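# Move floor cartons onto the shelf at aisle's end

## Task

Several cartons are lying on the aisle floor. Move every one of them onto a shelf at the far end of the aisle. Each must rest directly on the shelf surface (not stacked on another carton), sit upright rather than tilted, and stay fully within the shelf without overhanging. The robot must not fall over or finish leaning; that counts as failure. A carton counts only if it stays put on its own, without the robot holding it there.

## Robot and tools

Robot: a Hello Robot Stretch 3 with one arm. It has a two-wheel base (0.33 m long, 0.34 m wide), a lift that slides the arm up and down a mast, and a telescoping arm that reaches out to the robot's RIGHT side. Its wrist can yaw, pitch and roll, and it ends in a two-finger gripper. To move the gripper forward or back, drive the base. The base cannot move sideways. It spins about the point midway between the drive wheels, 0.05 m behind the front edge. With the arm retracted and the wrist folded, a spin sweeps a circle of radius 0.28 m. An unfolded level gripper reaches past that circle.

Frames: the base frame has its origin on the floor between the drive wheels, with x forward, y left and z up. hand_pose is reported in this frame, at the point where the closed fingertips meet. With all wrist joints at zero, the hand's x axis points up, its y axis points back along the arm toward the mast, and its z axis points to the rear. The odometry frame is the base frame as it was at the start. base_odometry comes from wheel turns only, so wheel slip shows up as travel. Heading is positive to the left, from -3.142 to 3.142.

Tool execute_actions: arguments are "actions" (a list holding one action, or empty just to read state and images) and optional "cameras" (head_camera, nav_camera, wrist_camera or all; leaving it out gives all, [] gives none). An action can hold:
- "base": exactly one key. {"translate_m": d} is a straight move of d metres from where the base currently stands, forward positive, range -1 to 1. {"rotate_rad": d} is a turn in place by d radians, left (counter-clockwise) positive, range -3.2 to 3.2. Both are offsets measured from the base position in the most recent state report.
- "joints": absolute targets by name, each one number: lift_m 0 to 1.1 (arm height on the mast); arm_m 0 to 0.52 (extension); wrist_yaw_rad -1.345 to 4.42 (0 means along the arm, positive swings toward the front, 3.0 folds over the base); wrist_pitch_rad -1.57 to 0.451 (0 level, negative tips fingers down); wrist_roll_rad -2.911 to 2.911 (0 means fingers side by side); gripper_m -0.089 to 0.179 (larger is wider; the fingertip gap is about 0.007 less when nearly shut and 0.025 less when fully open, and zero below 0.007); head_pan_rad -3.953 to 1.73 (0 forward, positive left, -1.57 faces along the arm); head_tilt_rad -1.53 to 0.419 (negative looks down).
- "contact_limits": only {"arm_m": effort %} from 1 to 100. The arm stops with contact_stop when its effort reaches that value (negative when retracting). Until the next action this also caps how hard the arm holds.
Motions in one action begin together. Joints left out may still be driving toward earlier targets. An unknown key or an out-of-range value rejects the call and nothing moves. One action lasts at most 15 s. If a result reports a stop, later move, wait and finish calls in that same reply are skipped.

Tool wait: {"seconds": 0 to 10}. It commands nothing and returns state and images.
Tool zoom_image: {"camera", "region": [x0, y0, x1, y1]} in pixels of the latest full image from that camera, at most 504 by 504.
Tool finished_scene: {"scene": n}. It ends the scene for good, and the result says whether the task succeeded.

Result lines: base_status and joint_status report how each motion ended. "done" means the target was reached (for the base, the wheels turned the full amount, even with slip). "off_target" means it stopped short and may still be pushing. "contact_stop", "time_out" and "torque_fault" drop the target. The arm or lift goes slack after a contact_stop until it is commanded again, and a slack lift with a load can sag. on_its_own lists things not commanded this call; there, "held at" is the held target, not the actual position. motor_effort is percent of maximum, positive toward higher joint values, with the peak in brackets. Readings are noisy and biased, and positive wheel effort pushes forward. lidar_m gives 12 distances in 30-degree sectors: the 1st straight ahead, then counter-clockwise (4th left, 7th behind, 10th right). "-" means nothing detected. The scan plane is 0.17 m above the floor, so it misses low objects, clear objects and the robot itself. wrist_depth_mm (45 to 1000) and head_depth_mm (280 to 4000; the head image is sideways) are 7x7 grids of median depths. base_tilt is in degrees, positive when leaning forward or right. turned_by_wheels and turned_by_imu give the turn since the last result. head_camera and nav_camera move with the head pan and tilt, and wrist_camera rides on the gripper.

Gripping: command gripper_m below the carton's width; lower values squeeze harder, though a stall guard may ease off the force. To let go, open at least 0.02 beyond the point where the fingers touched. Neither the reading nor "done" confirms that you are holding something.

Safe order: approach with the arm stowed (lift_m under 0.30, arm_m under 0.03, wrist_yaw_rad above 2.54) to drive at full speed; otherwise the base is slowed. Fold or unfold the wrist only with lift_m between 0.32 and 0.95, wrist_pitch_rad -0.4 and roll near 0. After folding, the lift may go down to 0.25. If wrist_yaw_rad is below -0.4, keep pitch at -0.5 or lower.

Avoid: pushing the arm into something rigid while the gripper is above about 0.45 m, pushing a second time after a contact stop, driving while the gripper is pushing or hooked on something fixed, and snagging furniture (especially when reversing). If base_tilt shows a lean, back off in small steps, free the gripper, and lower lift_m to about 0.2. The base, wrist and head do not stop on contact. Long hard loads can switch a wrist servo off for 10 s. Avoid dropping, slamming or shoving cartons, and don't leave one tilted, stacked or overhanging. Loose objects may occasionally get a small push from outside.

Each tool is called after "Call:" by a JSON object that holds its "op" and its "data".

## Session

Call:
{"op": "execute_actions", "data": {"actions": []}}

Scene clock: 0.00 s.
base_odometry: x=+0.000 y=+0.000 heading=+0.000 (m, m, rad; odometry frame)
turned_by_wheels: +0.000 (rad since the last result)
turned_by_imu: +0.000 (rad since the last result)
base_tilt: forward=-1.9 right=+1.4 (deg)
lidar_m: 1.61 1.61 1.93 2.54 2.54 1.28 0.84 0.83 1.52 1.23 1.22 1.34
head_depth_mm: 1880 1879 1884 1888 1893 1876 1891 / 2082 2221 2239 2244 2231 2237 2080 / 2098 2177 2201 2222 2225 2250 2144 / 2054 2079 2104 2134 2133 2170 2147 / 1974 2017 2042 2060 2068 2071 2071 / 1924 1950 1952 1971 1583 2009 1996 / 1860 1896 1906 1914 1576 1947 1954
base_status: not commanded
joint_positions: lift_m=+0.508 arm_m=+0.001 wrist_yaw_rad=+2.855 wrist_pitch_rad=-0.512 wrist_roll_rad=+0.001 gripper_m=+0.037 head_pan_rad=-0.013 head_tilt_rad=+0.005
joint_status: not commanded
motor_effort: left_wheel=+0 right_wheel=+1 lift_m=+21 arm_m=+0 wrist_yaw_rad=+0 wrist_pitch_rad=+7 wrist_roll_rad=+1 gripper_m=+0 head_pan_rad=+1 head_tilt_rad=+2 (%)
hand_pose: x=+0.0387 y=+0.0571 z=+0.5002 quat_wxyz=(+0.276, +0.702, +0.080, +0.651) (m; base frame)
wrist_depth_mm: - - - - - - - / - - - - - - - / - - - - - - - / 990 - 979 978 986 969 971 / 827 806 860 837 828 828 819 / 714 714 - 711 702 704 703 / 629 625 - 631 624 621 613
pictures: head_camera (sideways: a quarter turn clockwise sets it upright), nav_camera (sideways: a quarter turn counterclockwise sets it upright), wrist_camera
Images, in order (width x height): head_camera 896x504, nav_camera 672x504, wrist_camera 644x364.

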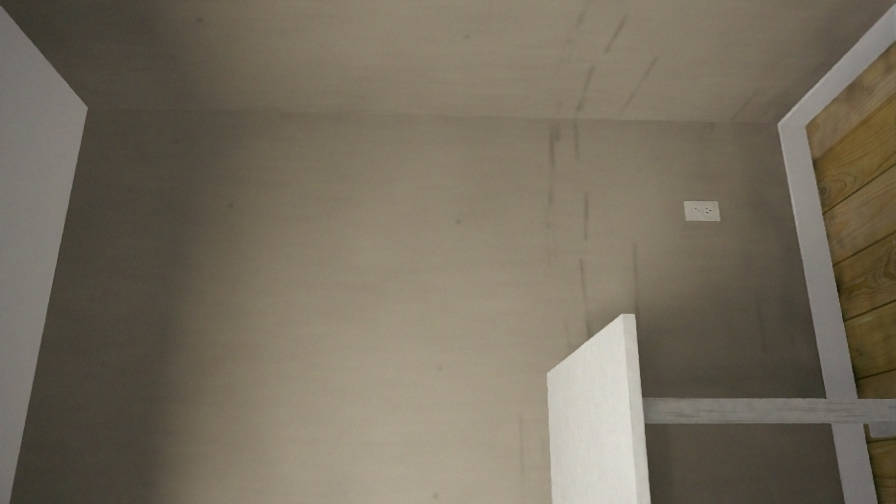

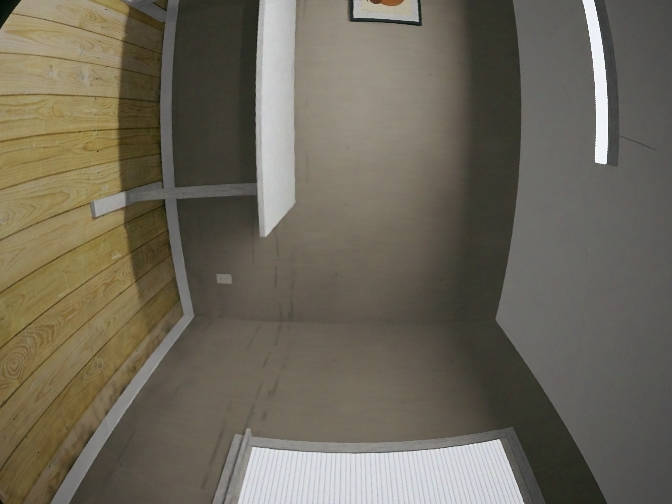

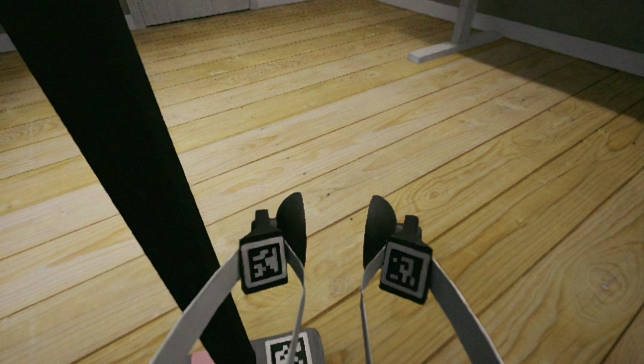

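Call:
{"op": "execute_actions", "data": {"actions": [{"base":{"rotate_rad":1.5},"joints":{"lift_m":0.28,"wrist_pitch_rad":-0.4,"head_pan_rad":1.3,"head_tilt_rad":-0.6}}], "cameras": ["head_camera","nav_camera"]}}

Scene clock: 5.20 s.
base_odometry: x=+0.000 y=+0.000 heading=+1.500 (m, m, rad; odometry frame)
turned_by_wheels: +1.500 (rad since the last result)
turned_by_imu: +1.500 (rad since the last result)
base_tilt: forward=-1.8 right=+1.5 (deg)
lidar_m: 2.59 2.54 1.28 0.85 0.84 1.60 1.24 1.22 1.30 1.90 1.61 1.93
head_depth_mm: 1131 1295 1505 1852 1708 1414 1221 / 1104 1201 1365 1566 1704 1422 1220 / 1377 1535 1601 1884 1683 1432 1220 / 1348 1632 1674 1901 1675 1426 1222 / 1519 1822 2002 2081 1621 1431 1227 / 1789 2058 2410 1864 1189 1337 1226 / 2146 800 867 955 1065 1210 1222
base_status: done
joint_positions: lift_m=+0.281 arm_m=+0.001 wrist_yaw_rad=+2.855 wrist_pitch_rad=-0.419 wrist_roll_rad=+0.001 gripper_m=+0.037 head_pan_rad=+1.293 head_tilt_rad=-0.593
joint_status: all done
motor_effort: left_wheel=-2(7) right_wheel=+3(9) lift_m=+13(19) arm_m=+0(0) wrist_yaw_rad=+0(0) wrist_pitch_rad=+9(9) wrist_roll_rad=+0(0) gripper_m=+0(0) head_pan_rad=+4(47) head_tilt_rad=-4(43) (%)
hand_pose: x=+0.0423 y=+0.0693 z=+0.2930 quat_wxyz=(+0.245, +0.705, +0.047, +0.664) (m; base frame)
wrist_depth_mm: - 744 - - - - - / - 805 940 - - - - / 928 864 918 920 921 926 945 / 713 - 706 717 710 716 722 / 590 - 613 582 592 578 583 / 494 502 - 505 476 490 487 / - - - 425 426 425 421
pictures: head_camera (sideways: a quarter turn clockwise sets it upright), nav_camera (sideways: a quarter turn counterclockwise sets it upright)
Images, in order (width x height): head_camera 896x504, nav_camera 672x504.

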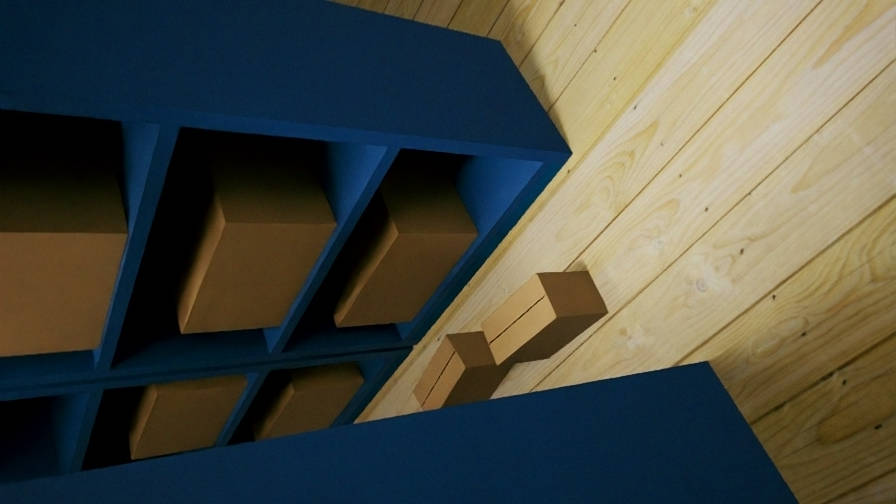

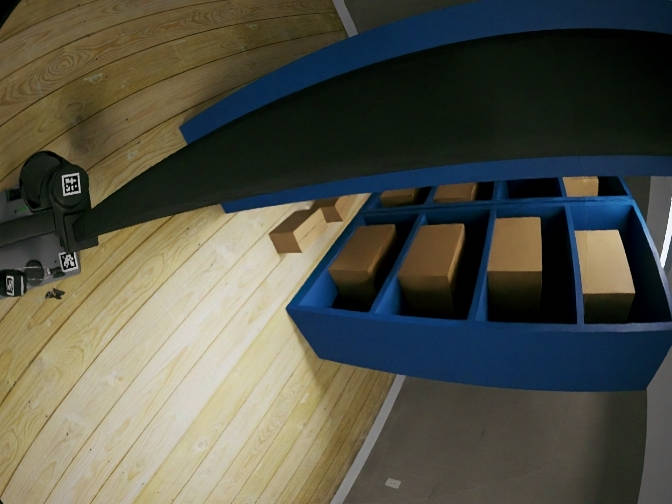

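Call:
{"op": "execute_actions", "data": {"actions": [{"base":{"rotate_rad":1.026},"joints":{"head_pan_rad":0.93}}], "cameras": []}}

Call:
{"op": "execute_actions", "data": {"actions": [{"base":{"translate_m":0.76}}], "cameras": ["head_camera","nav_camera"]}}

Scene clock: 12.37 s.
base_odometry: x=+0.000 y=+0.000 heading=+2.526 (m, m, rad; odometry frame)
turned_by_wheels: +1.026 (rad since the last result)
turned_by_imu: +1.025 (rad since the last result)
base_tilt: forward=-1.9 right=+1.5 (deg)
lidar_m: 1.28 0.85 0.83 1.64 1.25 1.22 1.30 1.85 1.61 1.93 2.60 2.53
head_depth_mm: 680 756 848 968 1198 1394 1222 / 680 753 849 966 1118 1329 1223 / 681 759 849 967 1118 1329 1223 / 682 756 847 965 1123 1333 1223 / 683 768 878 1945 1623 1401 1224 / 2295 2546 2729 2148 1721 1430 1225 / 2291 2541 2764 2138 1725 1429 1223
base_status: done
joint_positions: lift_m=+0.281 arm_m=+0.001 wrist_yaw_rad=+2.855 wrist_pitch_rad=-0.419 wrist_roll_rad=+0.001 gripper_m=+0.037 head_pan_rad=+0.937 head_tilt_rad=-0.593
joint_status: all done
motor_effort: left_wheel=-2(6) right_wheel=+3(10) lift_m=+13(13) arm_m=+0(0) wrist_yaw_rad=+0(0) wrist_pitch_rad=+9(9) wrist_roll_rad=+0(1) gripper_m=+0(0) head_pan_rad=-4(28) head_tilt_rad=-4(4) (%)
hand_pose: x=+0.0423 y=+0.0693 z=+0.2930 quat_wxyz=(+0.245, +0.705, +0.047, +0.664) (m; base frame)
wrist_depth_mm: - - - - 787 714 671 / - - - - 844 759 745 / 889 964 926 933 876 823 865 / 712 - 716 715 708 699 715 / 590 - 608 580 592 580 576 / 491 501 - 511 474 490 490 / - - - 423 425 423 422
pictures: none
No camera images: the call's "cameras" was empty. Leave "cameras" out to get every camera's image.

Scene clock: 16.77 s.
base_odometry: x=-0.620 y=+0.439 heading=+2.526 (m, m, rad; odometry frame)
turned_by_wheels: +0.000 (rad since the last result)
turned_by_imu: +0.000 (rad since the last result)
base_tilt: forward=-1.9 right=+1.4 (deg)
lidar_m: 0.55 0.53 0.56 0.49 0.62 1.86 1.97 2.18 2.08 2.57 1.96 1.92
head_depth_mm: 1089 1122 1193 1119 1158 1246 1169 / 1830 1774 1680 1613 1596 1410 1221 / 1941 2146 2382 2136 1670 1405 1198 / 1932 2148 2408 2152 1622 1258 1121 / 1938 2121 2315 2074 1718 1432 1227 / 1385 1292 1341 1374 1370 1333 1198 / 929 929 1048 973 1012 910 1102
base_status: done
joint_positions: lift_m=+0.281 arm_m=+0.001 wrist_yaw_rad=+2.855 wrist_pitch_rad=-0.418 wrist_roll_rad=+0.001 gripper_m=+0.037 head_pan_rad=+0.937 head_tilt_rad=-0.593
joint_status: not commanded
motor_effort: left_wheel=-2(6) right_wheel=+3(12) lift_m=+13(13) arm_m=+0(0) wrist_yaw_rad=+0(0) wrist_pitch_rad=+8(9) wrist_roll_rad=+1(0) gripper_m=+0(0) head_pan_rad=-3(2) head_tilt_rad=-5(5) (%)
hand_pose: x=+0.0423 y=+0.0694 z=+0.2932 quat_wxyz=(+0.244, +0.705, +0.046, +0.664) (m; base frame)
wrist_depth_mm: - 528 502 876 - - 757 / - 581 552 932 - - 730 / 931 650 622 885 649 931 684 / 722 - 678 719 689 715 624 / 589 - 601 583 593 573 542 / 492 505 - 507 476 490 476 / - - - 421 424 425 423
pictures: head_camera (sideways: a quarter turn clockwise sets it upright), nav_camera (sideways: a quarter turn counterclockwise sets it upright)
Images, in order (width x height): head_camera 896x504, nav_camera 672x504.

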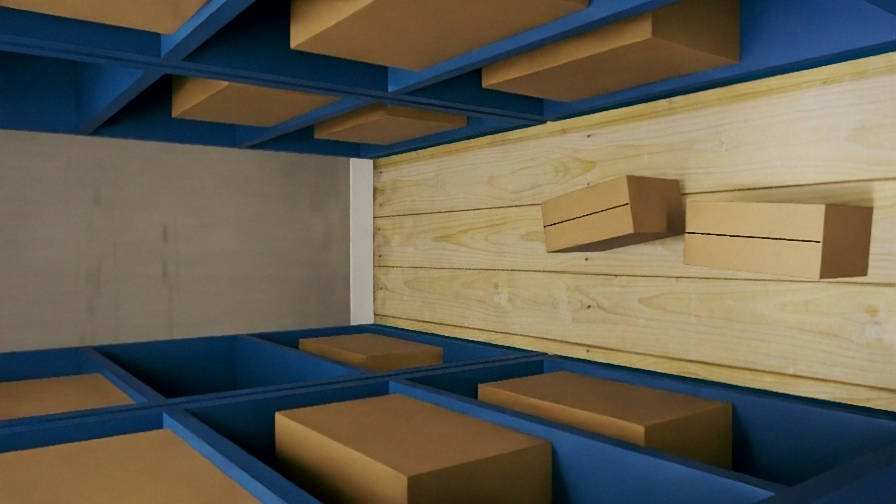

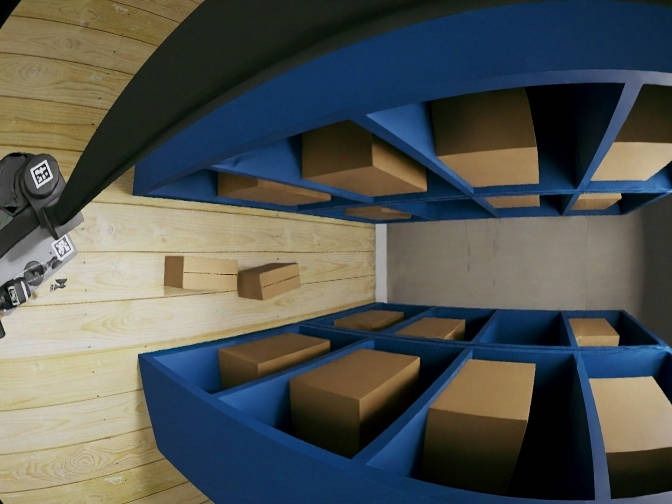

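Call:
{"op": "execute_actions", "data": {"actions": [{"base":{"rotate_rad":2.505},"joints":{"head_pan_rad":-1.57,"head_tilt_rad":-0.95,"lift_m":0.295}}], "cameras": []}}

Call:
{"op": "execute_actions", "data": {"actions": [{"joints":{"wrist_yaw_rad":-0.06,"gripper_m":0.179,"arm_m":0.2,"lift_m":0.33}}], "cameras": []}}

Call:
{"op": "execute_actions", "data": {"actions": [{"joints":{"wrist_pitch_rad":-0.95,"arm_m":0.40,"lift_m":0.29}}], "cameras": ["head_camera","wrist_camera"]}}

Scene clock: 41.30 s.
base_odometry: x=-0.620 y=+0.439 heading=-1.253 (m, m, rad; odometry frame)
turned_by_wheels: +2.505 (rad since the last result)
turned_by_imu: +2.502 (rad since the last result)
base_tilt: forward=-2.0 right=+1.4 (deg)
lidar_m: 1.86 1.90 2.18 2.08 2.56 2.01 1.92 0.61 0.53 0.56 0.49 0.56
head_depth_mm: 1195 1173 1261 1327 1288 1198 1103 / 1823 1820 1669 1493 1348 1216 - / 2163 2026 1696 1460 1330 1221 - / 2159 2026 1698 1495 1311 1235 1114 / 2055 1957 1705 1521 1358 1220 1110 / 1211 1224 1275 1368 1299 1210 1114 / 952 922 1006 913 924 1207 1112
base_status: done
joint_positions: lift_m=+0.294 arm_m=+0.001 wrist_yaw_rad=+2.855 wrist_pitch_rad=-0.418 wrist_roll_rad=+0.001 gripper_m=+0.037 head_pan_rad=-1.563 head_tilt_rad=-0.939
joint_status: all done
motor_effort: left_wheel=-2(8) right_wheel=+3(13) lift_m=+29(31) arm_m=+0(1) wrist_yaw_rad=+0(0) wrist_pitch_rad=+9(9) wrist_roll_rad=+0(0) gripper_m=+0(0) head_pan_rad=-3(48) head_tilt_rad=-7(36) (%)
hand_pose: x=+0.0423 y=+0.0694 z=+0.3072 quat_wxyz=(+0.244, +0.705, +0.046, +0.664) (m; base frame)
wrist_depth_mm: - - - - - - - / - - - - - - - / 958 - 980 938 952 958 955 / 750 - 731 731 737 732 743 / 602 - 626 607 610 599 600 / 509 509 - 528 491 509 504 / 454 - - 438 439 441 439
pictures: none
No camera images: the call's "cameras" was empty. Leave "cameras" out to get every camera's image.

Scene clock: 44.00 s.
base_odometry: x=-0.620 y=+0.439 heading=-1.253 (m, m, rad; odometry frame)
turned_by_wheels: +0.000 (rad since the last result)
turned_by_imu: +0.000 (rad since the last result)
base_tilt: forward=-1.8 right=+1.5 (deg)
lidar_m: 1.86 1.91 2.18 2.09 2.56 2.00 1.92 0.61 0.53 0.56 0.49 0.55
head_depth_mm: 1193 1173 1259 1331 1286 1195 1102 / 1817 1814 1667 1495 1379 1211 - / 2140 2026 1703 1466 - 1218 1140 / 2161 2018 1700 1505 1312 1213 1121 / 2056 1957 1712 1529 1355 1223 1108 / 1204 1220 1280 1373 1301 1208 1114 / 951 926 1004 913 926 1209 1112
base_status: not commanded
joint_positions: lift_m=+0.329 arm_m=+0.200 wrist_yaw_rad=-0.057 wrist_pitch_rad=-0.417 wrist_roll_rad=+0.001 gripper_m=+0.179 head_pan_rad=-1.563 head_tilt_rad=-0.939
joint_status: all done
motor_effort: left_wheel=-2(2) right_wheel=+3(3) lift_m=+29(30) arm_m=+3(1) wrist_yaw_rad=-2(3) wrist_pitch_rad=+9(9) wrist_roll_rad=+1(0) gripper_m=+1(93) head_pan_rad=-4(4) head_tilt_rad=-8(7) (%)
hand_pose: x=-0.0344 y=-0.5688 z=+0.3423 quat_wxyz=(+0.687, +0.127, -0.696, -0.167) (m; base frame)
wrist_depth_mm: 621 733 - - 868 614 607 / 443 652 - - 882 499 369 / 429 646 - 664 906 502 367 / 425 639 798 619 762 504 407 / 451 622 621 415 655 545 459 / 475 536 357 346 553 515 469 / 429 477 298 295 479 460 382
pictures: none
No camera images: the call's "cameras" was empty. Leave "cameras" out to get every camera's image.

Scene clock: 46.70 s.
base_odometry: x=-0.620 y=+0.439 heading=-1.253 (m, m, rad; odometry frame)
turned_by_wheels: +0.000 (rad since the last result)
turned_by_imu: +0.000 (rad since the last result)
base_tilt: forward=-1.9 right=+1.5 (deg)
lidar_m: 1.86 1.91 2.18 2.09 2.56 2.00 1.92 0.61 0.53 0.56 0.49 0.55
head_depth_mm: 1195 1177 1260 1338 1285 1196 1105 / 1820 1822 1663 1515 1347 1220 - / 2152 2013 1692 1538 1329 1214 1145 / 2161 2033 1706 1499 1313 1218 1124 / 2070 1956 1705 1524 1355 1221 1108 / 1205 1223 1281 1370 1300 1205 1116 / 949 921 1006 914 924 1212 1114
base_status: not commanded
joint_positions: lift_m=+0.291 arm_m=+0.400 wrist_yaw_rad=-0.059 wrist_pitch_rad=-0.957 wrist_roll_rad=+0.001 gripper_m=+0.179 head_pan_rad=-1.563 head_tilt_rad=-0.939
joint_status: all done
motor_effort: left_wheel=-2(2) right_wheel=+3(4) lift_m=+12(27) arm_m=+3(2) wrist_yaw_rad=-1(2) wrist_pitch_rad=+3(9) wrist_roll_rad=+1(0) gripper_m=+0(0) head_pan_rad=-4(4) head_tilt_rad=-7(7) (%)
hand_pose: x=-0.0291 y=-0.6724 z=+0.2059 quat_wxyz=(+0.618, +0.307, -0.637, -0.344) (m; base frame)
wrist_depth_mm: 419 519 520 369 497 462 333 / 403 480 463 239 464 446 340 / 398 440 224 221 426 421 332 / 390 412 207 206 404 392 322 / 383 382 195 193 376 369 314 / 358 270 183 181 349 349 299 / 338 338 172 170 332 329 322
pictures: head_camera (sideways: a quarter turn clockwise sets it upright), wrist_camera
Images, in order (width x height): head_camera 896x504, wrist_camera 644x364.

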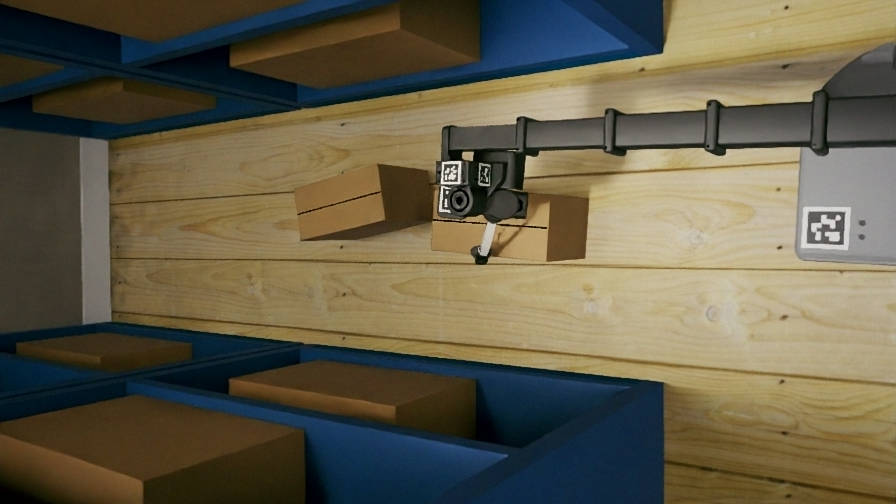

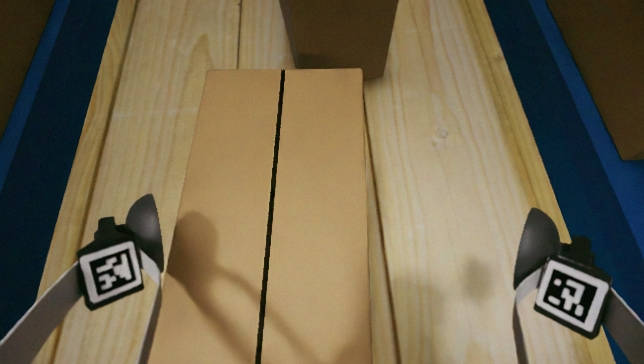

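Call:
{"op": "execute_actions", "data": {"actions": [{"base":{"translate_m":0.037},"joints":{"lift_m":0.275}}], "cameras": ["wrist_camera"]}}

Scene clock: 50.97 s.
base_odometry: x=-0.609 y=+0.404 heading=-1.253 (m, m, rad; odometry frame)
turned_by_wheels: +0.000 (rad since the last result)
turned_by_imu: +0.000 (rad since the last result)
base_tilt: forward=-1.8 right=+1.4 (deg)
lidar_m: 1.82 1.86 2.17 2.10 2.09 2.04 1.96 0.61 0.56 0.56 0.47 0.55
head_depth_mm: 1254 1350 1319 1354 1303 1212 1102 / 2015 1907 1693 1514 1349 1229 - / 2151 2010 1516 1489 1294 1219 1144 / 2155 2020 1737 1516 1313 1220 1124 / 2017 1890 1674 1501 1362 1224 1110 / 1107 1106 1042 1315 1105 1210 1114 / 895 875 1005 750 917 1206 1118
base_status: done
joint_positions: lift_m=+0.276 arm_m=+0.400 wrist_yaw_rad=-0.059 wrist_pitch_rad=-0.957 wrist_roll_rad=+0.001 gripper_m=+0.179 head_pan_rad=-1.563 head_tilt_rad=-0.939
joint_status: all done
motor_effort: left_wheel=-2(2) right_wheel=+2(9) lift_m=+12(13) arm_m=+3(3) wrist_yaw_rad=-1(1) wrist_pitch_rad=+3(3) wrist_roll_rad=+0(1) gripper_m=+1(0) head_pan_rad=-3(4) head_tilt_rad=-7(7) (%)
hand_pose: x=-0.0291 y=-0.6724 z=+0.1909 quat_wxyz=(+0.618, +0.307, -0.637, -0.344) (m; base frame)
wrist_depth_mm: 391 493 498 391 391 469 371 / 374 465 449 220 225 443 356 / 361 428 414 204 208 408 362 / 358 397 379 190 191 379 366 / 354 372 184 177 177 357 351 / 334 344 170 166 165 332 327 / 327 326 160 157 156 316 309
pictures: wrist_camera
Images, in order (width x height): wrist_camera 644x364.

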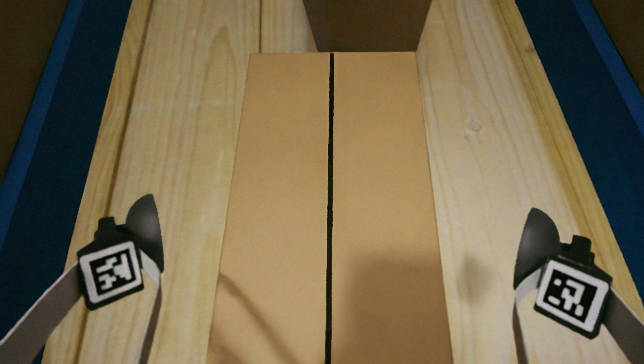

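Call:
{"op": "execute_actions", "data": {"actions": [{"joints":{"lift_m":0.231,"arm_m":0.403,"wrist_yaw_rad":-0.04}}], "cameras": []}}

Call:
{"op": "execute_actions", "data": {"actions": [{"joints":{"gripper_m":0.096}}], "cameras": ["wrist_camera"]}}

Call:
{"op": "execute_actions", "data": {"actions": [{"joints":{"wrist_pitch_rad":-0.925,"lift_m":0.26}}], "cameras": ["wrist_camera"]}}

Scene clock: 55.50 s.
base_odometry: x=-0.609 y=+0.404 heading=-1.253 (m, m, rad; odometry frame)
turned_by_wheels: +0.000 (rad since the last result)
turned_by_imu: +0.001 (rad since the last result)
base_tilt: forward=-2.0 right=+1.4 (deg)
lidar_m: 1.82 1.87 2.17 2.09 2.09 2.04 1.96 0.61 0.55 0.56 0.47 0.55
head_depth_mm: 1260 1349 1317 1352 1309 1207 1102 / 2007 1910 1695 1517 1351 1212 - / 2149 2005 1519 1490 1299 1215 - / 2165 2023 1730 1523 1313 1217 1124 / 2012 1895 1667 1499 1357 1223 1110 / 1112 1108 1045 1310 1104 1201 1112 / 895 874 1004 751 917 1214 1117
base_status: not commanded
joint_positions: lift_m=+0.232 arm_m=+0.403 wrist_yaw_rad=-0.043 wrist_pitch_rad=-0.957 wrist_roll_rad=+0.001 gripper_m=+0.179 head_pan_rad=-1.563 head_tilt_rad=-0.939
joint_status: all done
motor_effort: left_wheel=-2(2) right_wheel=+3(3) lift_m=+13(17) arm_m=+3(1) wrist_yaw_rad=+3(2) wrist_pitch_rad=+4(4) wrist_roll_rad=+0(0) gripper_m=-1(0) head_pan_rad=-3(4) head_tilt_rad=-7(7) (%)
hand_pose: x=-0.0270 y=-0.6754 z=+0.1469 quat_wxyz=(+0.621, +0.312, -0.634, -0.339) (m; base frame)
wrist_depth_mm: 366 435 423 178 177 418 359 / 357 407 171 164 163 384 364 / 358 372 156 152 150 358 347 / 341 347 143 141 140 330 326 / 325 327 134 132 131 311 311 / 309 299 125 124 123 287 292 / 286 284 118 117 116 270 270
pictures: none
No camera images: the call's "cameras" was empty. Leave "cameras" out to get every camera's image.

Scene clock: 56.80 s.
base_odometry: x=-0.609 y=+0.404 heading=-1.253 (m, m, rad; odometry frame)
turned_by_wheels: +0.000 (rad since the last result)
turned_by_imu: +0.000 (rad since the last result)
base_tilt: forward=-1.8 right=+1.3 (deg)
lidar_m: 1.82 1.87 2.17 2.09 2.10 2.04 1.96 0.61 0.55 0.56 0.47 0.55
head_depth_mm: 1259 1350 1318 1346 1306 1210 1103 / 2023 1918 1695 1521 1347 1215 - / 2143 2026 1514 1497 1302 1217 - / 2156 2042 1740 1534 1315 1217 1126 / 2015 1890 1684 1501 1357 1219 1112 / 1111 1106 1046 1309 1104 1210 1116 / 896 875 1007 753 918 1211 1111
base_status: not commanded
joint_positions: lift_m=+0.232 arm_m=+0.403 wrist_yaw_rad=-0.041 wrist_pitch_rad=-0.939 wrist_roll_rad=+0.000 gripper_m=+0.097 head_pan_rad=-1.563 head_tilt_rad=-0.939
joint_status: all done
motor_effort: left_wheel=-1(2) right_wheel=+2(3) lift_m=+13(12) arm_m=+3(3) wrist_yaw_rad=+1(2) wrist_pitch_rad=-5(6) wrist_roll_rad=+1(1) gripper_m=-20(100) head_pan_rad=-4(4) head_tilt_rad=-8(7) (%)
hand_pose: x=-0.0270 y=-0.6794 z=+0.1492 quat_wxyz=(+0.624, +0.307, -0.637, -0.333) (m; base frame)
wrist_depth_mm: 364 454 443 188 186 435 362 / 357 417 180 171 170 399 366 / 359 384 162 157 156 364 352 / 348 355 149 146 144 335 332 / 327 331 137 136 135 314 316 / 311 300 129 127 126 - 294 / 292 288 121 120 118 274 276
pictures: wrist_camera
Images, in order (width x height): wrist_camera 644x364.

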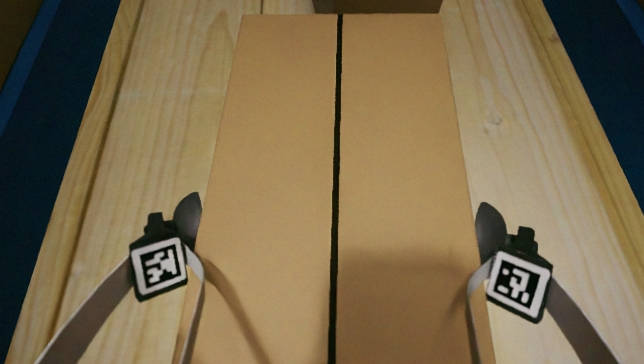

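Scene clock: 57.83 s.
base_odometry: x=-0.609 y=+0.404 heading=-1.253 (m, m, rad; odometry frame)
turned_by_wheels: +0.000 (rad since the last result)
turned_by_imu: +0.000 (rad since the last result)
base_tilt: forward=-1.9 right=+1.6 (deg)
lidar_m: 1.82 1.86 2.17 2.10 2.10 2.05 1.96 0.61 0.55 0.56 0.47 0.55
head_depth_mm: 1258 1349 1319 1351 1305 1211 1104 / 2012 1905 1698 1511 1345 1215 - / 2160 2025 1526 1468 1308 1217 1144 / 2152 2012 1737 1517 1328 1217 1123 / 2019 1898 1675 1497 1359 1219 1109 / 1112 1105 1043 1316 1109 1211 1112 / 893 870 1004 750 920 1207 1111
base_status: not commanded
joint_positions: lift_m=+0.259 arm_m=+0.403 wrist_yaw_rad=-0.041 wrist_pitch_rad=-0.940 wrist_roll_rad=+0.000 gripper_m=+0.097 head_pan_rad=-1.563 head_tilt_rad=-0.939
joint_status: all done
motor_effort: left_wheel=-1(2) right_wheel=+2(2) lift_m=+30(33) arm_m=+2(3) wrist_yaw_rad=+0(1) wrist_pitch_rad=+7(10) wrist_roll_rad=+1(0) gripper_m=-21(21) head_pan_rad=-3(3) head_tilt_rad=-8(7) (%)
hand_pose: x=-0.0270 y=-0.6792 z=+0.1770 quat_wxyz=(+0.624, +0.307, -0.637, -0.334) (m; base frame)
wrist_depth_mm: 383 485 466 175 174 465 361 / 361 448 170 164 162 431 366 / 359 414 157 153 152 397 372 / 354 381 147 144 143 367 354 / 348 360 137 136 135 344 338 / 329 326 130 129 128 - 318 / 313 312 123 123 121 299 300
pictures: wrist_camera
Images, in order (width x height): wrist_camera 644x364.

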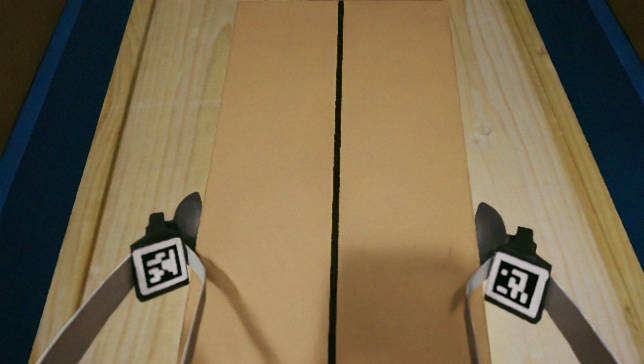

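Call:
{"op": "execute_actions", "data": {"actions": [{"base":{"translate_m":-0.087},"joints":{"arm_m":0.06,"lift_m":0.27,"wrist_yaw_rad":0}}], "cameras": ["nav_camera"]}}

Scene clock: 63.47 s.
base_odometry: x=-0.636 y=+0.487 heading=-1.253 (m, m, rad; odometry frame)
turned_by_wheels: +0.000 (rad since the last result)
turned_by_imu: +0.001 (rad since the last result)
base_tilt: forward=-1.9 right=+1.5 (deg)
lidar_m: 1.91 1.95 2.19 2.07 2.56 1.95 1.87 0.62 0.23 0.22 0.53 0.56
head_depth_mm: 1015 1019 1005 1206 1112 1196 1104 / 1542 1509 1586 1461 1325 1234 - / 2145 2020 1733 1494 1341 1057 - / 2147 2030 1661 1492 1354 1188 1123 / 2103 2011 1736 1523 1351 1225 1111 / 1529 1471 1478 1433 1327 1223 1113 / 1014 1015 1026 1183 1052 1208 1116
base_status: done
joint_positions: lift_m=+0.269 arm_m=+0.060 wrist_yaw_rad=-0.001 wrist_pitch_rad=-0.941 wrist_roll_rad=+0.000 gripper_m=+0.097 head_pan_rad=-1.563 head_tilt_rad=-0.939
joint_status: all done
motor_effort: left_wheel=-2(5) right_wheel=+3(4) lift_m=+30(26) arm_m=-3(3) wrist_yaw_rad=+1(4) wrist_pitch_rad=+8(8) wrist_roll_rad=+1(0) gripper_m=-20(20) head_pan_rad=-4(4) head_tilt_rad=-7(7) (%)
hand_pose: x=-0.0217 y=-0.3367 z=+0.1869 quat_wxyz=(+0.630, +0.320, -0.630, -0.321) (m; base frame)
wrist_depth_mm: 423 503 482 176 175 450 372 / 415 462 170 163 161 434 342 / 411 431 156 153 152 404 319 / 392 394 146 144 143 373 314 / 373 372 138 137 135 353 353 / 347 336 130 129 128 - 329 / 328 323 123 123 122 310 307
pictures: nav_camera (sideways: a quarter turn counterclockwise sets it upright)
Images, in order (width x height): nav_camera 672x504.

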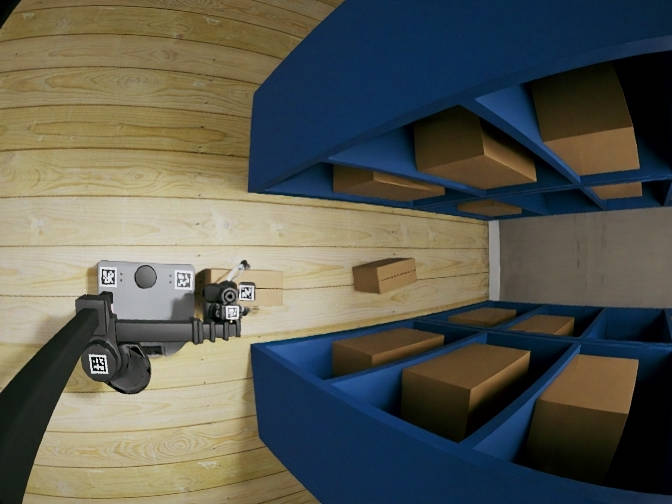

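Call:
{"op": "execute_actions", "data": {"actions": [{"base":{"rotate_rad":1.571},"joints":{"head_pan_rad":-3.14,"head_tilt_rad":-0.7}}], "cameras": []}}

Call:
{"op": "execute_actions", "data": {"actions": [{"joints":{"arm_m":0.13,"lift_m":0.234}}], "cameras": ["wrist_camera"]}}

Call:
{"op": "execute_actions", "data": {"actions": [{"joints":{"gripper_m":0.179}}], "cameras": []}}

Call:
{"op": "execute_actions", "data": {"actions": [{"joints":{"lift_m":0.30}}], "cameras": ["head_camera","wrist_camera"]}}

Scene clock: 72.33 s.
base_odometry: x=-0.636 y=+0.487 heading=+0.318 (m, m, rad; odometry frame)
turned_by_wheels: +1.571 (rad since the last result)
turned_by_imu: +1.572 (rad since the last result)
base_tilt: forward=-1.9 right=+1.5 (deg)
lidar_m: 2.07 2.56 1.96 1.87 0.61 0.50 0.93 0.53 0.23 0.22 1.96 2.19
head_depth_mm: 1003 1176 1009 1013 983 1229 1099 / 1839 1557 1473 1563 1454 1310 1164 / 1983 2215 2330 1859 1529 1335 1180 / 1991 2226 2336 1879 1486 1342 1168 / 1989 2213 2256 1870 1562 1331 1175 / 1902 1738 1423 1496 1450 1309 1172 / 1021 1174 1029 1047 1182 1267 1111
base_status: done
joint_positions: lift_m=+0.269 arm_m=+0.060 wrist_yaw_rad=-0.001 wrist_pitch_rad=-0.941 wrist_roll_rad=+0.000 gripper_m=+0.097 head_pan_rad=-3.133 head_tilt_rad=-0.705
joint_status: all done
motor_effort: left_wheel=-2(7) right_wheel=+4(9) lift_m=+30(30) arm_m=-3(3) wrist_yaw_rad=+1(1) wrist_pitch_rad=+8(8) wrist_roll_rad=+0(0) gripper_m=-20(20) head_pan_rad=-3(47) head_tilt_rad=+3(26) (%)
hand_pose: x=-0.0217 y=-0.3367 z=+0.1869 quat_wxyz=(+0.630, +0.320, -0.630, -0.321) (m; base frame)
wrist_depth_mm: 517 511 481 175 174 492 452 / 469 462 170 164 161 443 433 / 430 430 157 153 152 413 400 / 401 392 147 144 143 378 374 / 372 370 137 137 135 354 353 / 346 336 130 129 128 - 328 / 326 321 124 122 122 307 307
pictures: none
No camera images: the call's "cameras" was empty. Leave "cameras" out to get every camera's image.

Scene clock: 74.03 s.
base_odometry: x=-0.636 y=+0.487 heading=+0.318 (m, m, rad; odometry frame)
turned_by_wheels: +0.000 (rad since the last result)
turned_by_imu: +0.000 (rad since the last result)
base_tilt: forward=-1.8 right=+1.5 (deg)
lidar_m: 2.08 2.56 1.96 1.87 0.61 0.50 0.93 0.53 0.29 0.29 1.96 2.19
head_depth_mm: 1005 1178 1008 1010 981 1228 1103 / 1842 1553 1479 1567 1452 1314 1165 / 1968 2245 2330 1864 1521 1336 1167 / 1975 2255 2345 1867 1488 1339 1166 / 1998 2208 2263 1867 1564 1338 1169 / 1914 1722 1425 1503 1458 1308 1172 / 1023 1180 1029 1051 1185 1260 1111
base_status: not commanded
joint_positions: lift_m=+0.235 arm_m=+0.130 wrist_yaw_rad=-0.001 wrist_pitch_rad=-0.943 wrist_roll_rad=+0.000 gripper_m=+0.097 head_pan_rad=-3.133 head_tilt_rad=-0.705
joint_status: all done
motor_effort: left_wheel=-2(2) right_wheel=+3(4) lift_m=+13(27) arm_m=+3(3) wrist_yaw_rad=+1(1) wrist_pitch_rad=+9(9) wrist_roll_rad=+1(0) gripper_m=-21(20) head_pan_rad=-3(3) head_tilt_rad=+3(3) (%)
hand_pose: x=-0.0217 y=-0.4057 z=+0.1517 quat_wxyz=(+0.630, +0.321, -0.630, -0.322) (m; base frame)
wrist_depth_mm: 458 460 442 187 185 430 421 / 420 420 179 170 170 396 390 / 388 380 164 158 157 363 365 / 359 354 150 147 145 341 335 / 333 333 138 137 136 319 314 / 310 303 130 129 127 - 294 / 295 289 122 121 120 276 277
pictures: wrist_camera
Images, in order (width x height): wrist_camera 644x364.

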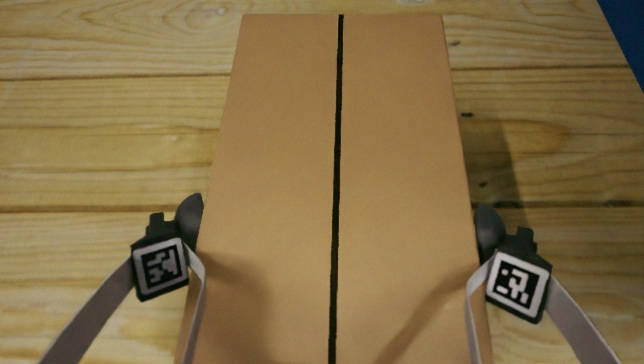

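Scene clock: 75.33 s.
base_odometry: x=-0.636 y=+0.487 heading=+0.318 (m, m, rad; odometry frame)
turned_by_wheels: +0.000 (rad since the last result)
turned_by_imu: +0.000 (rad since the last result)
base_tilt: forward=-1.9 right=+1.5 (deg)
lidar_m: 2.07 2.56 1.97 1.87 0.61 0.50 0.93 0.53 0.30 0.29 1.95 2.20
head_depth_mm: 1006 1171 1008 1009 981 1226 1104 / 1850 1554 1480 1574 1451 1307 1165 / 1972 2232 2327 1861 1524 1333 1169 / 1981 2247 2346 1871 1487 1339 1169 / 1973 2200 2250 1869 1558 1337 1170 / 1908 1727 1422 1498 1462 1315 1170 / 1020 1176 1026 1050 1182 1259 1112
base_status: not commanded
joint_positions: lift_m=+0.235 arm_m=+0.130 wrist_yaw_rad=-0.001 wrist_pitch_rad=-0.937 wrist_roll_rad=+0.000 gripper_m=+0.179 head_pan_rad=-3.133 head_tilt_rad=-0.705
joint_status: all done
motor_effort: left_wheel=-2(2) right_wheel=+3(3) lift_m=+13(14) arm_m=+3(3) wrist_yaw_rad=+1(1) wrist_pitch_rad=+6(9) wrist_roll_rad=+1(1) gripper_m=+1(95) head_pan_rad=-3(3) head_tilt_rad=+2(2) (%)
hand_pose: x=-0.0217 y=-0.4070 z=+0.1525 quat_wxyz=(+0.631, +0.319, -0.631, -0.320) (m; base frame)
wrist_depth_mm: 467 461 455 191 189 436 424 / 426 418 400 176 173 400 394 / 391 388 167 161 158 370 365 / 360 358 152 149 147 342 339 / 333 334 140 138 137 319 318 / 316 305 130 130 128 291 299 / 290 292 123 122 121 278 276
pictures: none
No camera images: the call's "cameras" was empty. Leave "cameras" out to get every camera's image.

Scene clock: 76.77 s.
base_odometry: x=-0.636 y=+0.487 heading=+0.318 (m, m, rad; odometry frame)
turned_by_wheels: +0.000 (rad since the last result)
turned_by_imu: +0.000 (rad since the last result)
base_tilt: forward=-1.9 right=+1.4 (deg)
lidar_m: 2.07 2.56 1.95 1.87 0.61 0.50 0.93 0.53 0.30 0.29 1.96 2.20
head_depth_mm: 1004 1170 1009 1010 980 1229 1102 / 1843 1556 1476 1564 1457 1309 1167 / 1983 2251 2323 1871 1518 1333 1187 / 1974 2248 2334 1886 1483 1340 1170 / 1984 2202 2268 1877 1558 1340 1173 / 1907 1724 1426 1501 1463 1313 1167 / 1024 1176 1028 1049 1181 1266 1107
base_status: not commanded
joint_positions: lift_m=+0.299 arm_m=+0.130 wrist_yaw_rad=-0.001 wrist_pitch_rad=-0.936 wrist_roll_rad=+0.000 gripper_m=+0.179 head_pan_rad=-3.133 head_tilt_rad=-0.705
joint_status: all done
motor_effort: left_wheel=-2(2) right_wheel=+3(3) lift_m=+29(25) arm_m=+3(3) wrist_yaw_rad=+1(1) wrist_pitch_rad=+5(6) wrist_roll_rad=+1(0) gripper_m=+0(0) head_pan_rad=-2(3) head_tilt_rad=+3(3) (%)
hand_pose: x=-0.0217 y=-0.4073 z=+0.2176 quat_wxyz=(+0.631, +0.319, -0.631, -0.320) (m; base frame)
wrist_depth_mm: 568 557 553 538 538 533 448 / 507 499 504 492 488 483 448 / 469 470 465 239 243 447 429 / 433 431 420 220 225 414 405 / 403 403 390 206 207 386 383 / 383 368 361 192 194 361 360 / 354 349 186 181 182 339 332
pictures: head_camera (sideways: a quarter turn clockwise sets it upright), wrist_camera
Images, in order (width x height): head_camera 896x504, wrist_camera 644x364.

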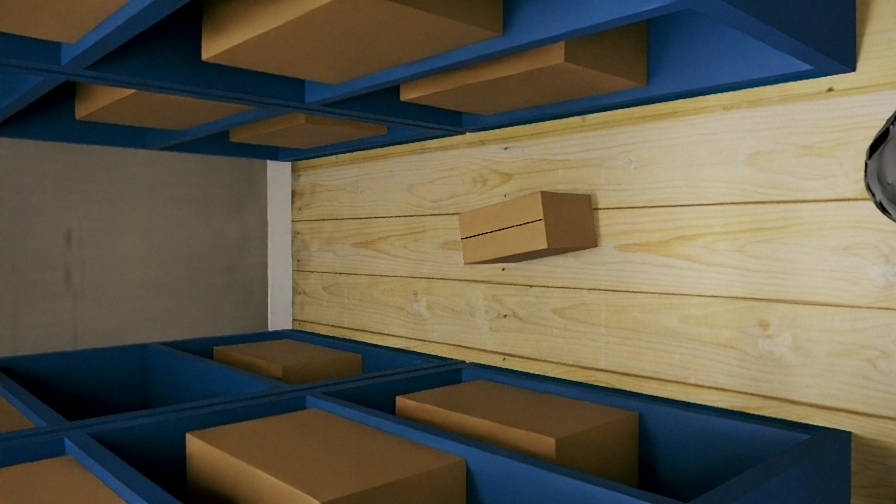

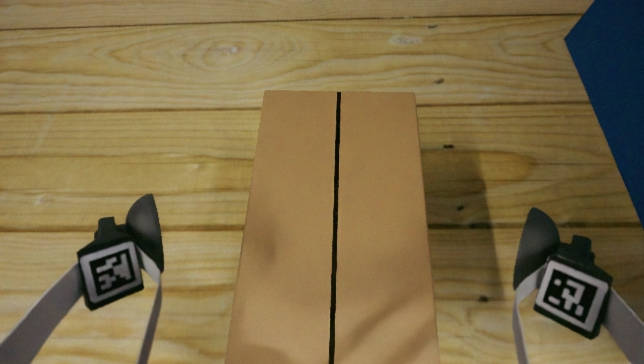

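Call:
{"op": "execute_actions", "data": {"actions": [{"base":{"translate_m":-0.27},"joints":{"arm_m":0,"wrist_pitch_rad":-0.95,"lift_m":0.31,"head_pan_rad":-1.57,"head_tilt_rad":-0.85}}], "cameras": ["nav_camera"]}}

Scene clock: 84.67 s.
base_odometry: x=-0.892 y=+0.402 heading=+0.318 (m, m, rad; odometry frame)
turned_by_wheels: +0.000 (rad since the last result)
turned_by_imu: +0.001 (rad since the last result)
base_tilt: forward=-1.9 right=+1.5 (deg)
lidar_m: 2.33 2.76 1.96 0.66 0.51 0.57 0.66 0.62 0.37 0.47 0.34 0.41
head_depth_mm: 455 461 465 495 785 1144 1123 / 691 696 709 715 724 934 1129 / 1733 2006 1930 1610 1375 1234 1164 / 1730 2002 1945 1653 1418 1259 1123 / 1730 2009 1949 1639 1424 1216 1128 / 1733 2021 1948 1651 1425 1087 1095 / 1732 1988 1955 1642 1436 1266 1132
base_status: done
joint_positions: lift_m=+0.309 arm_m=+0.001 wrist_yaw_rad=-0.001 wrist_pitch_rad=-0.957 wrist_roll_rad=+0.000 gripper_m=+0.179 head_pan_rad=-1.577 head_tilt_rad=-0.839
joint_status: all done
motor_effort: left_wheel=-2(6) right_wheel=+3(4) lift_m=+29(26) arm_m=-3(6) wrist_yaw_rad=+1(1) wrist_pitch_rad=+3(4) wrist_roll_rad=+1(1) gripper_m=+0(0) head_pan_rad=+4(48) head_tilt_rad=-6(24) (%)
hand_pose: x=-0.0217 y=-0.2739 z=+0.2248 quat_wxyz=(+0.628, +0.325, -0.628, -0.326) (m; base frame)
wrist_depth_mm: 300 332 547 535 416 196 130 / 275 333 505 496 419 198 147 / 256 338 466 459 421 213 349 / 241 337 431 430 412 284 334 / 268 391 404 401 390 380 379 / 388 376 378 375 370 364 366 / 361 360 356 353 349 347 343
pictures: nav_camera (sideways: a quarter turn counterclockwise sets it upright)
Images, in order (width x height): nav_camera 672x504.

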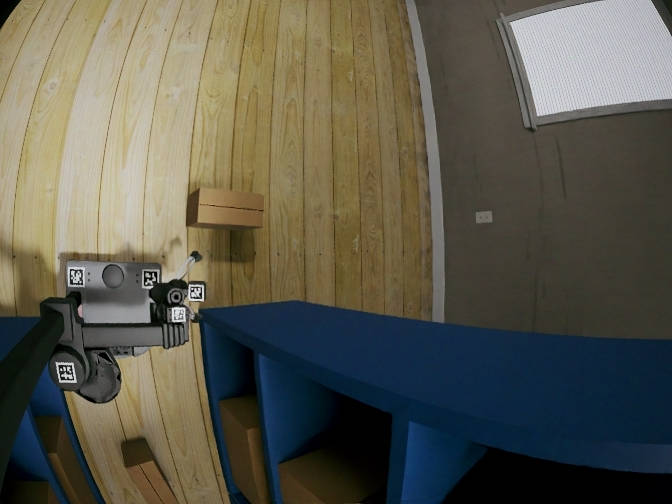

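Call:
{"op": "execute_actions", "data": {"actions": [{"base":{"rotate_rad":-0.5},"joints":{"head_pan_rad":-3.3,"head_tilt_rad":-1.3}}], "cameras": ["nav_camera","head_camera"]}}

Scene clock: 90.23 s.
base_odometry: x=-0.892 y=+0.402 heading=-0.182 (m, m, rad; odometry frame)
turned_by_wheels: -0.500 (rad since the last result)
turned_by_imu: -0.499 (rad since the last result)
base_tilt: forward=-1.8 right=+1.4 (deg)
lidar_m: 0.41 2.34 2.69 1.94 0.60 0.31 0.57 0.66 0.62 0.37 0.51 0.34
head_depth_mm: 358 439 792 1294 1213 1176 1125 / 844 821 706 1212 1214 1177 1125 / 766 823 803 - - 1178 1132 / 688 826 1261 1307 - 1180 1135 / 725 1054 1355 1299 - 1179 1140 / 885 1399 1353 1301 1259 1188 1141 / 1240 1438 1219 1307 1250 1168 1148
base_status: done
joint_positions: lift_m=+0.309 arm_m=+0.001 wrist_yaw_rad=-0.001 wrist_pitch_rad=-0.957 wrist_roll_rad=+0.000 gripper_m=+0.179 head_pan_rad=-3.293 head_tilt_rad=-1.284
joint_status: all done
motor_effort: left_wheel=+2(4) right_wheel=-4(8) lift_m=+29(29) arm_m=-3(3) wrist_yaw_rad=+1(1) wrist_pitch_rad=+4(3) wrist_roll_rad=+1(1) gripper_m=+1(0) head_pan_rad=-3(46) head_tilt_rad=-10(44) (%)
hand_pose: x=-0.0217 y=-0.2739 z=+0.2248 quat_wxyz=(+0.628, +0.325, -0.628, -0.326) (m; base frame)
wrist_depth_mm: 563 552 167 436 429 410 439 / 512 506 210 400 396 429 480 / 470 474 456 370 424 451 447 / 441 435 427 413 422 422 414 / 414 409 402 399 394 395 387 / 391 377 379 376 371 367 368 / 363 361 358 355 351 346 339
pictures: head_camera (sideways: a quarter turn clockwise sets it upright), nav_camera (sideways: a quarter turn counterclockwise sets it upright)
Images, in order (width x height): head_camera 896x504, nav_camera 672x504.

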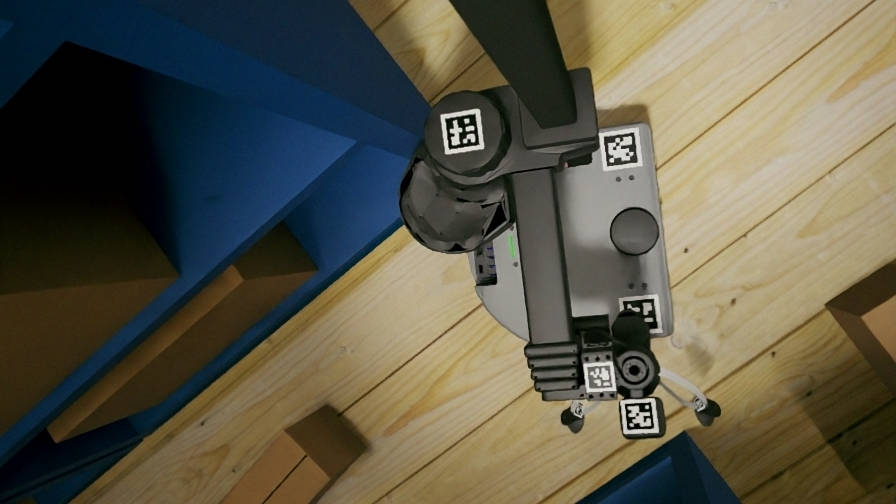

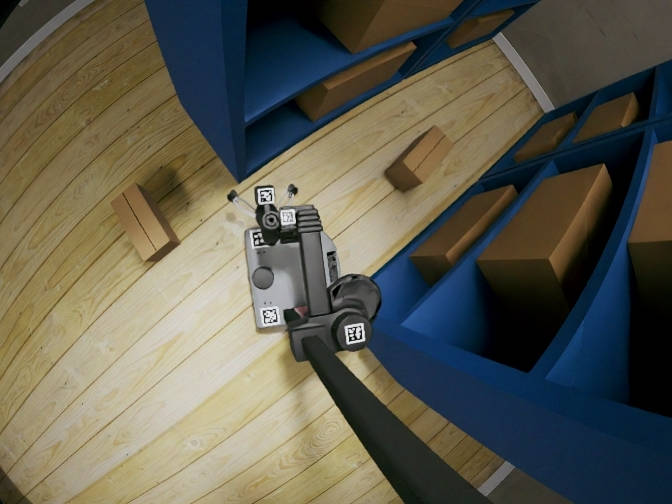

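Call:
{"op": "execute_actions", "data": {"actions": [{"base":{"rotate_rad":-1.065},"joints":{"head_pan_rad":-1.57,"head_tilt_rad":-0.85,"wrist_yaw_rad":0.18}}], "cameras": []}}

Call:
{"op": "execute_actions", "data": {"actions": [{"joints":{"arm_m":0.515,"lift_m":0.29}}], "cameras": ["head_camera","wrist_camera"]}}

Scene clock: 95.47 s.
base_odometry: x=-0.892 y=+0.402 heading=-1.247 (m, m, rad; odometry frame)
turned_by_wheels: -1.065 (rad since the last result)
turned_by_imu: -1.064 (rad since the last result)
base_tilt: forward=-2.0 right=+1.5 (deg)
lidar_m: 0.47 0.34 0.41 2.34 2.75 1.95 0.66 0.31 0.57 0.66 0.62 0.37
head_depth_mm: 942 1008 963 947 1049 1154 1070 / 1423 1438 1376 1460 1364 1222 1138 / 1825 2083 1901 1622 1374 1251 - / 1833 2118 1889 1637 1339 1248 1118 / 1824 2111 1920 1634 1419 1256 1127 / 1713 1627 1730 1499 1366 1236 1128 / 1572 1053 1070 1128 1102 1171 1077
base_status: done
joint_positions: lift_m=+0.309 arm_m=+0.001 wrist_yaw_rad=+0.178 wrist_pitch_rad=-0.957 wrist_roll_rad=+0.000 gripper_m=+0.179 head_pan_rad=-1.577 head_tilt_rad=-0.853
joint_status: all done
motor_effort: left_wheel=+2(5) right_wheel=-4(7) lift_m=+29(30) arm_m=-3(3) wrist_yaw_rad=+2(2) wrist_pitch_rad=+4(3) wrist_roll_rad=+1(0) gripper_m=+0(0) head_pan_rad=+4(48) head_tilt_rad=+2(37) (%)
hand_pose: x=+0.0010 y=-0.2719 z=+0.2248 quat_wxyz=(+0.654, +0.380, -0.596, -0.269) (m; base frame)
wrist_depth_mm: 415 474 545 545 515 522 409 / 412 489 502 499 490 487 385 / 390 463 465 464 450 449 359 / 381 436 430 429 419 421 344 / 388 410 402 397 395 394 317 / 374 372 377 374 371 369 296 / 362 358 356 351 350 346 323
pictures: none
No camera images: the call's "cameras" was empty. Leave "cameras" out to get every camera's image.

Scene clock: 100.43 s.
base_odometry: x=-0.892 y=+0.402 heading=-1.247 (m, m, rad; odometry frame)
turned_by_wheels: +0.000 (rad since the last result)
turned_by_imu: +0.001 (rad since the last result)
base_tilt: forward=-1.8 right=+1.4 (deg)
lidar_m: 0.47 0.34 0.41 2.34 2.75 1.96 0.66 0.31 0.57 0.66 0.62 0.37
head_depth_mm: 939 1008 960 943 1047 1154 1064 / 1427 1430 1370 1453 1349 1225 1114 / 1828 2069 1889 1695 1361 1250 1126 / 1819 2119 1903 1646 1342 1258 1123 / 1830 2104 1906 1627 1421 1257 1122 / 1709 1629 1716 1498 1367 1239 1132 / 1622 1052 1068 1121 1102 1169 1084
base_status: not commanded
joint_positions: lift_m=+0.291 arm_m=+0.515 wrist_yaw_rad=+0.178 wrist_pitch_rad=-0.958 wrist_roll_rad=+0.000 gripper_m=+0.179 head_pan_rad=-1.577 head_tilt_rad=-0.853
joint_status: all done
motor_effort: left_wheel=+3(2) right_wheel=-4(4) lift_m=+13(26) arm_m=+3(3) wrist_yaw_rad=+2(2) wrist_pitch_rad=+4(4) wrist_roll_rad=+0(0) gripper_m=+0(0) head_pan_rad=+4(4) head_tilt_rad=+2(2) (%)
hand_pose: x=+0.0011 y=-0.7854 z=+0.2058 quat_wxyz=(+0.654, +0.380, -0.596, -0.269) (m; base frame)
wrist_depth_mm: 404 505 520 515 500 490 353 / 394 475 475 239 463 457 345 / 392 444 229 220 420 424 341 / 401 414 210 205 393 395 317 / 384 391 196 192 365 374 297 / 367 355 183 181 341 347 275 / 341 340 171 169 324 325 296
pictures: head_camera (sideways: a quarter turn clockwise sets it upright), wrist_camera
Images, in order (width x height): head_camera 896x504, wrist_camera 644x364.

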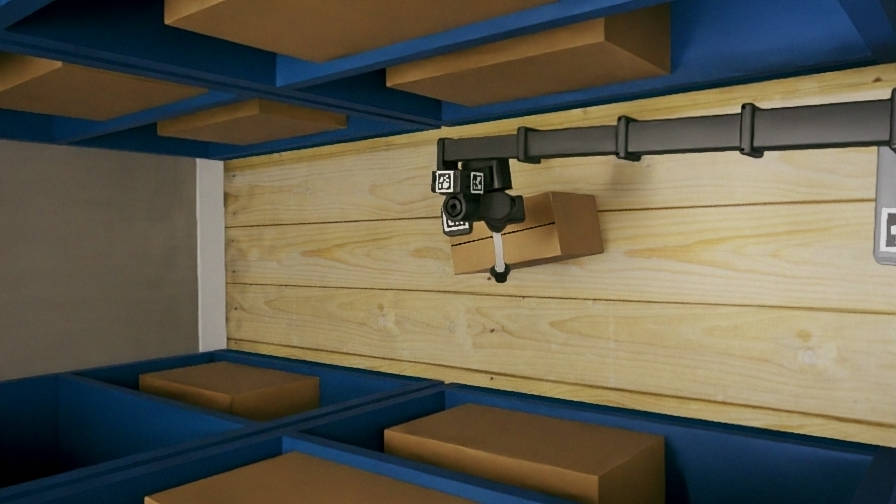

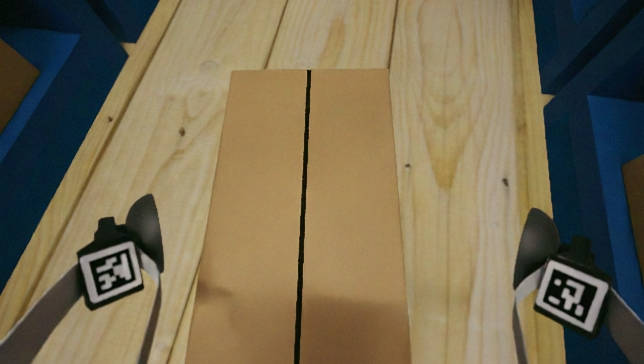

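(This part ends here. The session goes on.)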